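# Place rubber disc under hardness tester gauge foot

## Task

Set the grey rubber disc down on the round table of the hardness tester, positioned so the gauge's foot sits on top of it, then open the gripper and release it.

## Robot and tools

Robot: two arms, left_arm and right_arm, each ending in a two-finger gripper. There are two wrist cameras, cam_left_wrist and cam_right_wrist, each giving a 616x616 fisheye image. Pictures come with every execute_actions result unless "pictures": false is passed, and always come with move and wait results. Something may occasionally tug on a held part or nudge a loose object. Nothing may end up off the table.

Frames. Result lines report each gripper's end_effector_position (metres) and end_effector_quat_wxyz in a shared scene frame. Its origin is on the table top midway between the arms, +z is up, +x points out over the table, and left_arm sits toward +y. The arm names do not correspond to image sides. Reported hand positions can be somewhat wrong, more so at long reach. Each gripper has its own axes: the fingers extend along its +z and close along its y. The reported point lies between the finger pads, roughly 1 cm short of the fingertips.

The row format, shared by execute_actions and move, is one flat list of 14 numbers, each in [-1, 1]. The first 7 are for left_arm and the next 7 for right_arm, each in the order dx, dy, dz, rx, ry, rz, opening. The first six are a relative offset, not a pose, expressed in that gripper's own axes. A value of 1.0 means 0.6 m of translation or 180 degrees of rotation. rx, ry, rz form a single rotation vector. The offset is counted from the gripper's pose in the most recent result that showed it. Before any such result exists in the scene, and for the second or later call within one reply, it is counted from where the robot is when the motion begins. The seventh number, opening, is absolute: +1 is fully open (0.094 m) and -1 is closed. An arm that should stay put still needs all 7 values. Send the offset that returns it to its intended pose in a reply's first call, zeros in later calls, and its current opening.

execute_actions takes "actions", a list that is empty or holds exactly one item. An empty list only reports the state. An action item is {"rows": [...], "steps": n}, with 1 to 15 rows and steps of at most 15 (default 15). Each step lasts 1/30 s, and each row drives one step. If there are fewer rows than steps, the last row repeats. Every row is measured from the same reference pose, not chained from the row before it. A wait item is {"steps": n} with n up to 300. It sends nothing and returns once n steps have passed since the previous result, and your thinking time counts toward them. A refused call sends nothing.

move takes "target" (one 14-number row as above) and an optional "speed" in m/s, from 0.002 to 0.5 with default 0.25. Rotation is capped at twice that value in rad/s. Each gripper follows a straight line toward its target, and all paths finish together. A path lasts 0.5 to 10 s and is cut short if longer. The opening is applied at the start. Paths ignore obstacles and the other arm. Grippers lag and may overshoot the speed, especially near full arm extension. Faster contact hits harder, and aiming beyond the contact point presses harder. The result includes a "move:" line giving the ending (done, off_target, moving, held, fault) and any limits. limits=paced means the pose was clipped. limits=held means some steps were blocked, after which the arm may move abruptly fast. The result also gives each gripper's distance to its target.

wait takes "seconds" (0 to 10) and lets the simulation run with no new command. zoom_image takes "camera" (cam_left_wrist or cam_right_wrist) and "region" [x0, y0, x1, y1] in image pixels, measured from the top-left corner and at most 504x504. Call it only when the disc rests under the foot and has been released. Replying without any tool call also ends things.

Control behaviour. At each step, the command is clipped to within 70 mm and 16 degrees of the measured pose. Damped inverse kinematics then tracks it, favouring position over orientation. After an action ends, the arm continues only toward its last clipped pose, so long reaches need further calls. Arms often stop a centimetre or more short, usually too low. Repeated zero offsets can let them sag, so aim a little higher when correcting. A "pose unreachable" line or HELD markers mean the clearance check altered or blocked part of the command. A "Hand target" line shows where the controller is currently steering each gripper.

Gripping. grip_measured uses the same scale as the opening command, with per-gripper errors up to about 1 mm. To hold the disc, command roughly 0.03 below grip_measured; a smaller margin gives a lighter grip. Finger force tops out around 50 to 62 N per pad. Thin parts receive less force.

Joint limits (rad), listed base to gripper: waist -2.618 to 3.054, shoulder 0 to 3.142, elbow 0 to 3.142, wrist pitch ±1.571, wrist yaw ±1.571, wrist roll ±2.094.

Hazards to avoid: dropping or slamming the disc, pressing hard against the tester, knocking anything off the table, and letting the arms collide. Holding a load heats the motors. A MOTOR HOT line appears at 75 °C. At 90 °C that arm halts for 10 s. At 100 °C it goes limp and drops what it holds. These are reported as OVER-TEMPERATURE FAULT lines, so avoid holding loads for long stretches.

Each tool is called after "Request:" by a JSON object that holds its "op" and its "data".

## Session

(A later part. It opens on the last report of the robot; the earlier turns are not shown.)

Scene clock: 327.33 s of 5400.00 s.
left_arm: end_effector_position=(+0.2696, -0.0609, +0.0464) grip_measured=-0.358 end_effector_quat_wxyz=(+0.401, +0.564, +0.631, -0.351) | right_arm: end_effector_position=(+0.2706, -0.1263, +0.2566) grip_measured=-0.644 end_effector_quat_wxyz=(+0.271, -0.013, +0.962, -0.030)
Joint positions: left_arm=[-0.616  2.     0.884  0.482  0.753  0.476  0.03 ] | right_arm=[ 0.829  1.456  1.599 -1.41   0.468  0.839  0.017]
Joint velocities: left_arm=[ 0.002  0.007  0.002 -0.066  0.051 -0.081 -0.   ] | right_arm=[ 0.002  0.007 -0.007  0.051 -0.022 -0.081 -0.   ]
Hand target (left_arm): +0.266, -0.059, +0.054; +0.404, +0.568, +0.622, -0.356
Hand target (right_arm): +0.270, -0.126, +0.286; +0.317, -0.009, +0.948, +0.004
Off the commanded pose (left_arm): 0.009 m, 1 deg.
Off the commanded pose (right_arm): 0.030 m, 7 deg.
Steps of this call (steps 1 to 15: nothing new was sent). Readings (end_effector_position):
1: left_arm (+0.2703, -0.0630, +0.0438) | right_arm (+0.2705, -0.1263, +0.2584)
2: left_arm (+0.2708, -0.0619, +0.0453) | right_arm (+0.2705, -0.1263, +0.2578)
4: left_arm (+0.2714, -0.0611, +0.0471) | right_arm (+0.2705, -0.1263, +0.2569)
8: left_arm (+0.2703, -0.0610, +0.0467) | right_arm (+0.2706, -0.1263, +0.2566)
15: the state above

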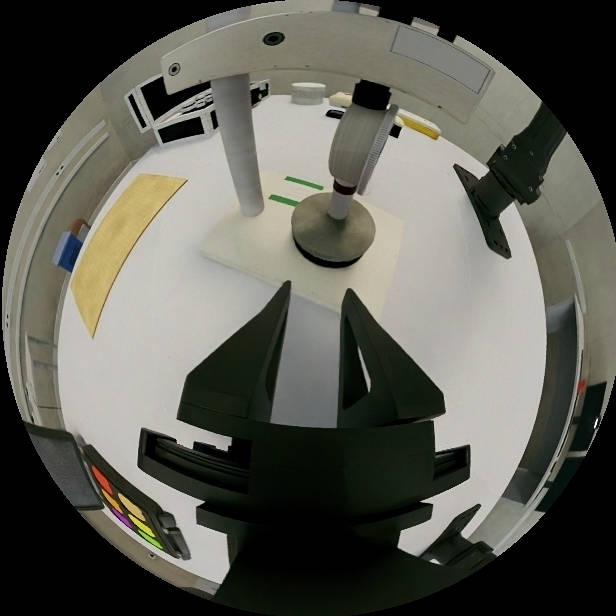

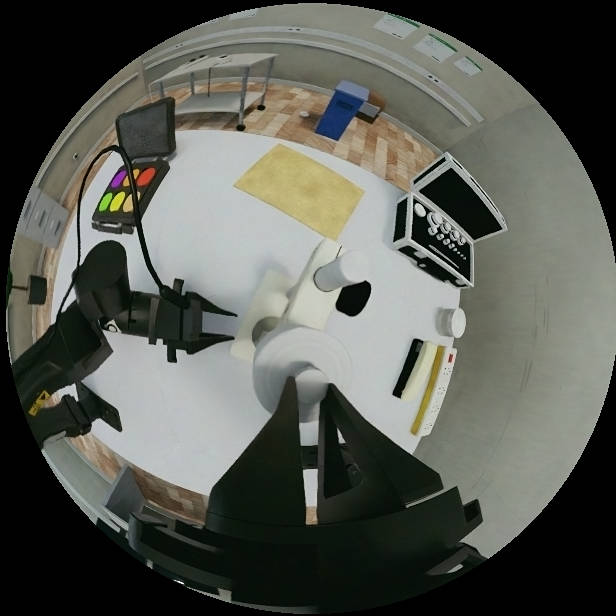

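Good enough. Lower the gauge the rest of the way.

Request:
{"op": "execute_actions", "data": {"actions": [{"rows": [[0,0,0,0,0,0,-0.36,-0.025,0,-0.041,-0.02,-0.032,0.009,-0.7],[0,0,0,0,0,0,-0.36,-0.024,0,-0.0395,-0.02,-0.032,0.009,-0.7],[0,0,0,0,0,0,-0.36,-0.023,0,-0.038,-0.02,-0.032,0.009,-0.7],[0,0,0,0,0,0,-0.36,-0.022,0,-0.0365,-0.02,-0.032,0.009,-0.7],[0,0,0,0,0,0,-0.36,-0.021,0,-0.035,-0.02,-0.032,0.009,-0.7],[0,0,0,0,0,0,-0.36,-0.020,0,-0.0335,-0.02,-0.032,0.009,-0.7],[0,0,0,0,0,0,-0.36,-0.019,0,-0.032,-0.02,-0.032,0.009,-0.7],[0,0,0,0,0,0,-0.36,-0.018,0,-0.0305,-0.02,-0.032,0.009,-0.7],[0,0,0,0,0,0,-0.36,-0.017,0,-0.029,-0.02,-0.032,0.009,-0.7],[0,0,0,0,0,0,-0.36,-0.016,0,-0.027,-0.02,-0.032,0.009,-0.7],[0,0,0,0,0,0,-0.36,-0.015,0,-0.025,-0.02,-0.032,0.009,-0.7],[0,0,0,0,0,0,-0.36,-0.014,0,-0.023,-0.02,-0.032,0.009,-0.7],[0,0,0,0,0,0,-0.36,-0.012,0,-0.020,-0.02,-0.032,0.009,-0.7],[0,0,0,0,0,0,-0.36,-0.010,0,-0.017,-0.02,-0.032,0.009,-0.7]], "steps": 15}], "pictures": false}}

Request:
{"op": "move", "data": {"target": [0,0,0,0,0,0,-0.36, 0,0,0,0,0,0,-0.7]}}

Request:
{"op": "move", "data": {"target": [0,0,0,0,0,0,-0.36, 0,0,0,0,0,0,-0.2]}}

Request:
{"op": "move", "data": {"target": [0,0,-0.05,0,0,0,-0.36, -0.045,0,-0.075,0,0,0,-0.2], "speed": 0.06}}

Scene clock: 334.13 s of 5400.00 s.
left_arm: end_effector_position=(+0.2695, -0.0609, +0.0463) grip_measured=-0.358 end_effector_quat_wxyz=(+0.400, +0.564, +0.631, -0.351) | right_arm: end_effector_position=(+0.2706, -0.1266, +0.2515) grip_measured=-0.644 end_effector_quat_wxyz=(+0.285, -0.009, +0.958, -0.017)
Joint positions: left_arm=[-0.616  2.     0.884  0.481  0.754  0.476  0.03 ] | right_arm=[ 0.832  1.412  1.527 -1.342  0.476  0.839  0.017]
Joint velocities: left_arm=[ 0.002 -0.007 -0.017  0.051  0.051  0.022  0.001] | right_arm=[ 0.012 -0.134 -0.173  0.154  0.051  0.022  0.001]
Hand target (left_arm): +0.270, -0.061, +0.046; +0.401, +0.564, +0.631, -0.351
Hand target (right_arm): +0.270, -0.126, +0.269; +0.317, -0.008, +0.948, +0.005
Off the commanded pose (left_arm): 0.000 m, 0 deg.
Off the commanded pose (right_arm): 0.017 m, 5 deg.
Steps of this call (steps 1 to 90: nothing new was sent; then 3.30 s passed at rest; steps 91 to 105: all 15 steps of this action). Readings (end_effector_position):
91: left_arm (+0.2695, -0.0609, +0.0463) | right_arm (+0.2706, -0.1262, +0.2566)
92: left_arm (+0.2695, -0.0609, +0.0463) | right_arm (+0.2706, -0.1263, +0.2562)
94: left_arm (+0.2695, -0.0609, +0.0463) | right_arm (+0.2706, -0.1264, +0.2550)
98: left_arm (+0.2695, -0.0609, +0.0463) | right_arm (+0.2706, -0.1264, +0.2531)
105: the state above

Scene clock: 334.87 s of 5400.00 s.
left_arm: end_effector_position=(+0.2695, -0.0609, +0.0463) grip_measured=-0.358 end_effector_quat_wxyz=(+0.400, +0.564, +0.631, -0.351) | right_arm: end_effector_position=(+0.2705, -0.1265, +0.2513) grip_measured=-0.644 end_effector_quat_wxyz=(+0.288, -0.009, +0.958, -0.016)
Joint positions: left_arm=[-0.616  2.     0.884  0.481  0.754  0.476  0.03 ] | right_arm=[ 0.834  1.406  1.517 -1.333  0.479  0.839  0.017]
Joint velocities: left_arm=[ 0.007  0.017 -0.012  0.037  0.051 -0.037  0.001] | right_arm=[ 0.007 -0.002 -0.012  0.007 -0.007  0.007  0.   ]
Hand target (left_arm): +0.269, -0.061, +0.046; +0.400, +0.564, +0.631, -0.351
Hand target (right_arm): +0.271, -0.126, +0.251; +0.288, -0.009, +0.957, -0.015
Off the commanded pose (left_arm): 0.000 m, 0 deg.
Off the commanded pose (right_arm): 0.000 m, 0 deg.
move: done

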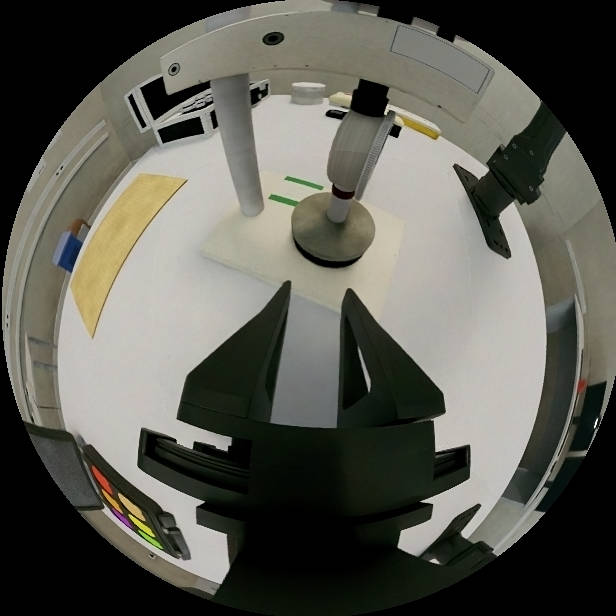

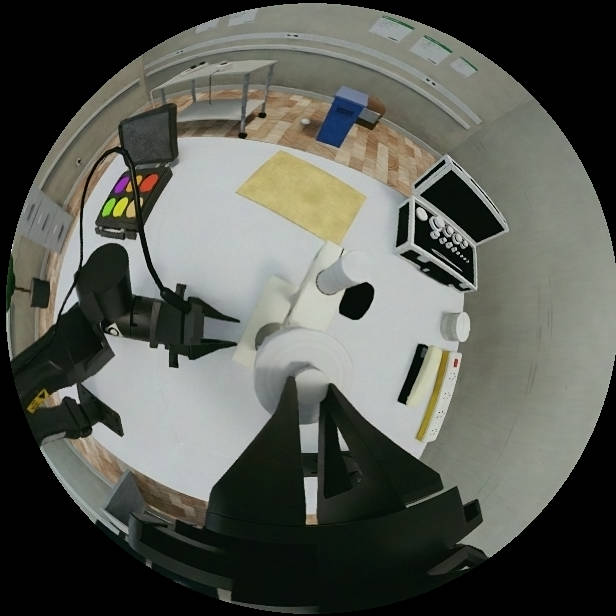

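Scene clock: 335.37 s of 5400.00 s.
left_arm: end_effector_position=(+0.2695, -0.0609, +0.0463) grip_measured=-0.358 end_effector_quat_wxyz=(+0.400, +0.564, +0.631, -0.351) | right_arm: end_effector_position=(+0.2704, -0.1265, +0.2512) grip_measured=-0.202 end_effector_quat_wxyz=(+0.288, -0.009, +0.958, -0.015)
Joint positions: left_arm=[-0.616  2.     0.884  0.481  0.754  0.476  0.03 ] | right_arm=[ 0.834  1.406  1.517 -1.333  0.478  0.839  0.037]
Joint velocities: left_arm=[ 0.007 -0.007  0.002  0.007  0.066 -0.007 -0.001] | right_arm=[ 0.002 -0.002  0.007 -0.007 -0.051 -0.007 -0.   ]
Hand target (left_arm): +0.269, -0.061, +0.046; +0.400, +0.564, +0.631, -0.351
Hand target (right_arm): +0.271, -0.127, +0.251; +0.288, -0.009, +0.958, -0.016
Off the commanded pose (left_arm): 0.000 m, 0 deg.
Off the commanded pose (right_arm): 0.000 m, 0 deg.
move: done

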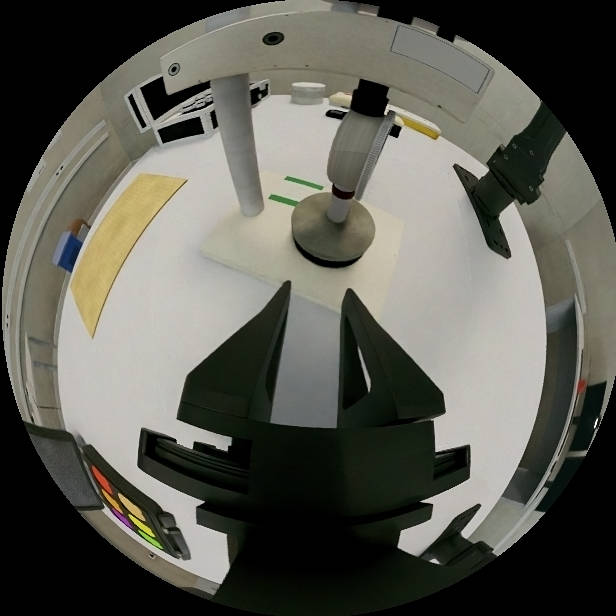

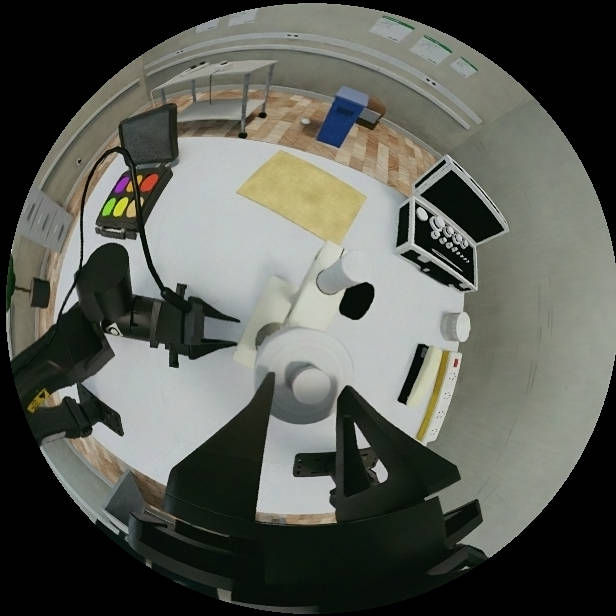

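Scene clock: 336.73 s of 5400.00 s.
left_arm: end_effector_position=(+0.2692, -0.0365, +0.0505) grip_measured=-0.358 end_effector_quat_wxyz=(+0.396, +0.561, +0.639, -0.347) | right_arm: end_effector_position=(+0.2688, -0.1284, +0.2985) grip_measured=-0.202 end_effector_quat_wxyz=(+0.283, -0.011, +0.959, -0.020)
Joint positions: left_arm=[-0.562  1.938  0.84   0.419  0.782  0.517  0.03 ] | right_arm=[ 0.834  1.492  1.805 -1.548  0.477  0.839  0.037]
Joint velocities: left_arm=[ 0.012  0.002  0.002 -0.022  0.007  0.007  0.   ] | right_arm=[-0.007 -0.002 -0.002 -0.022  0.007 -0.022  0.   ]
Hand target (left_arm): +0.266, -0.034, +0.059; +0.401, +0.564, +0.630, -0.352
Hand target (right_arm): +0.269, -0.124, +0.304; +0.288, -0.009, +0.957, -0.014
Off the commanded pose (left_arm): 0.010 m, 1 deg.
Off the commanded pose (right_arm): 0.006 m, 1 deg.
joint sent to its limit (right arm) — the command would take joint 4 (wrist pitch) past its lower limit, so that joint was sent only as far as its limit.
move: done

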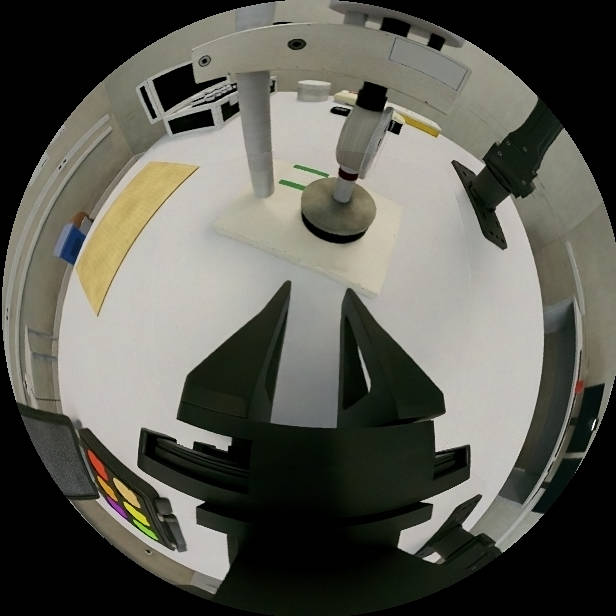

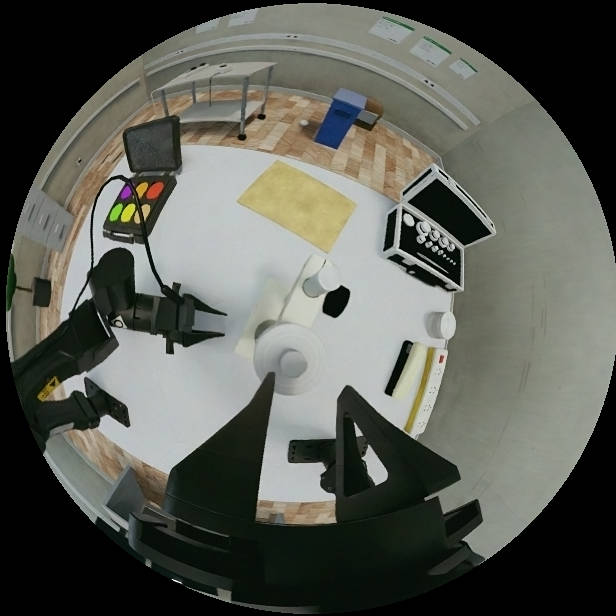

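Request:
{"op": "finished_scene", "data": {"scene": 1}}

The scene is finished: the task was done.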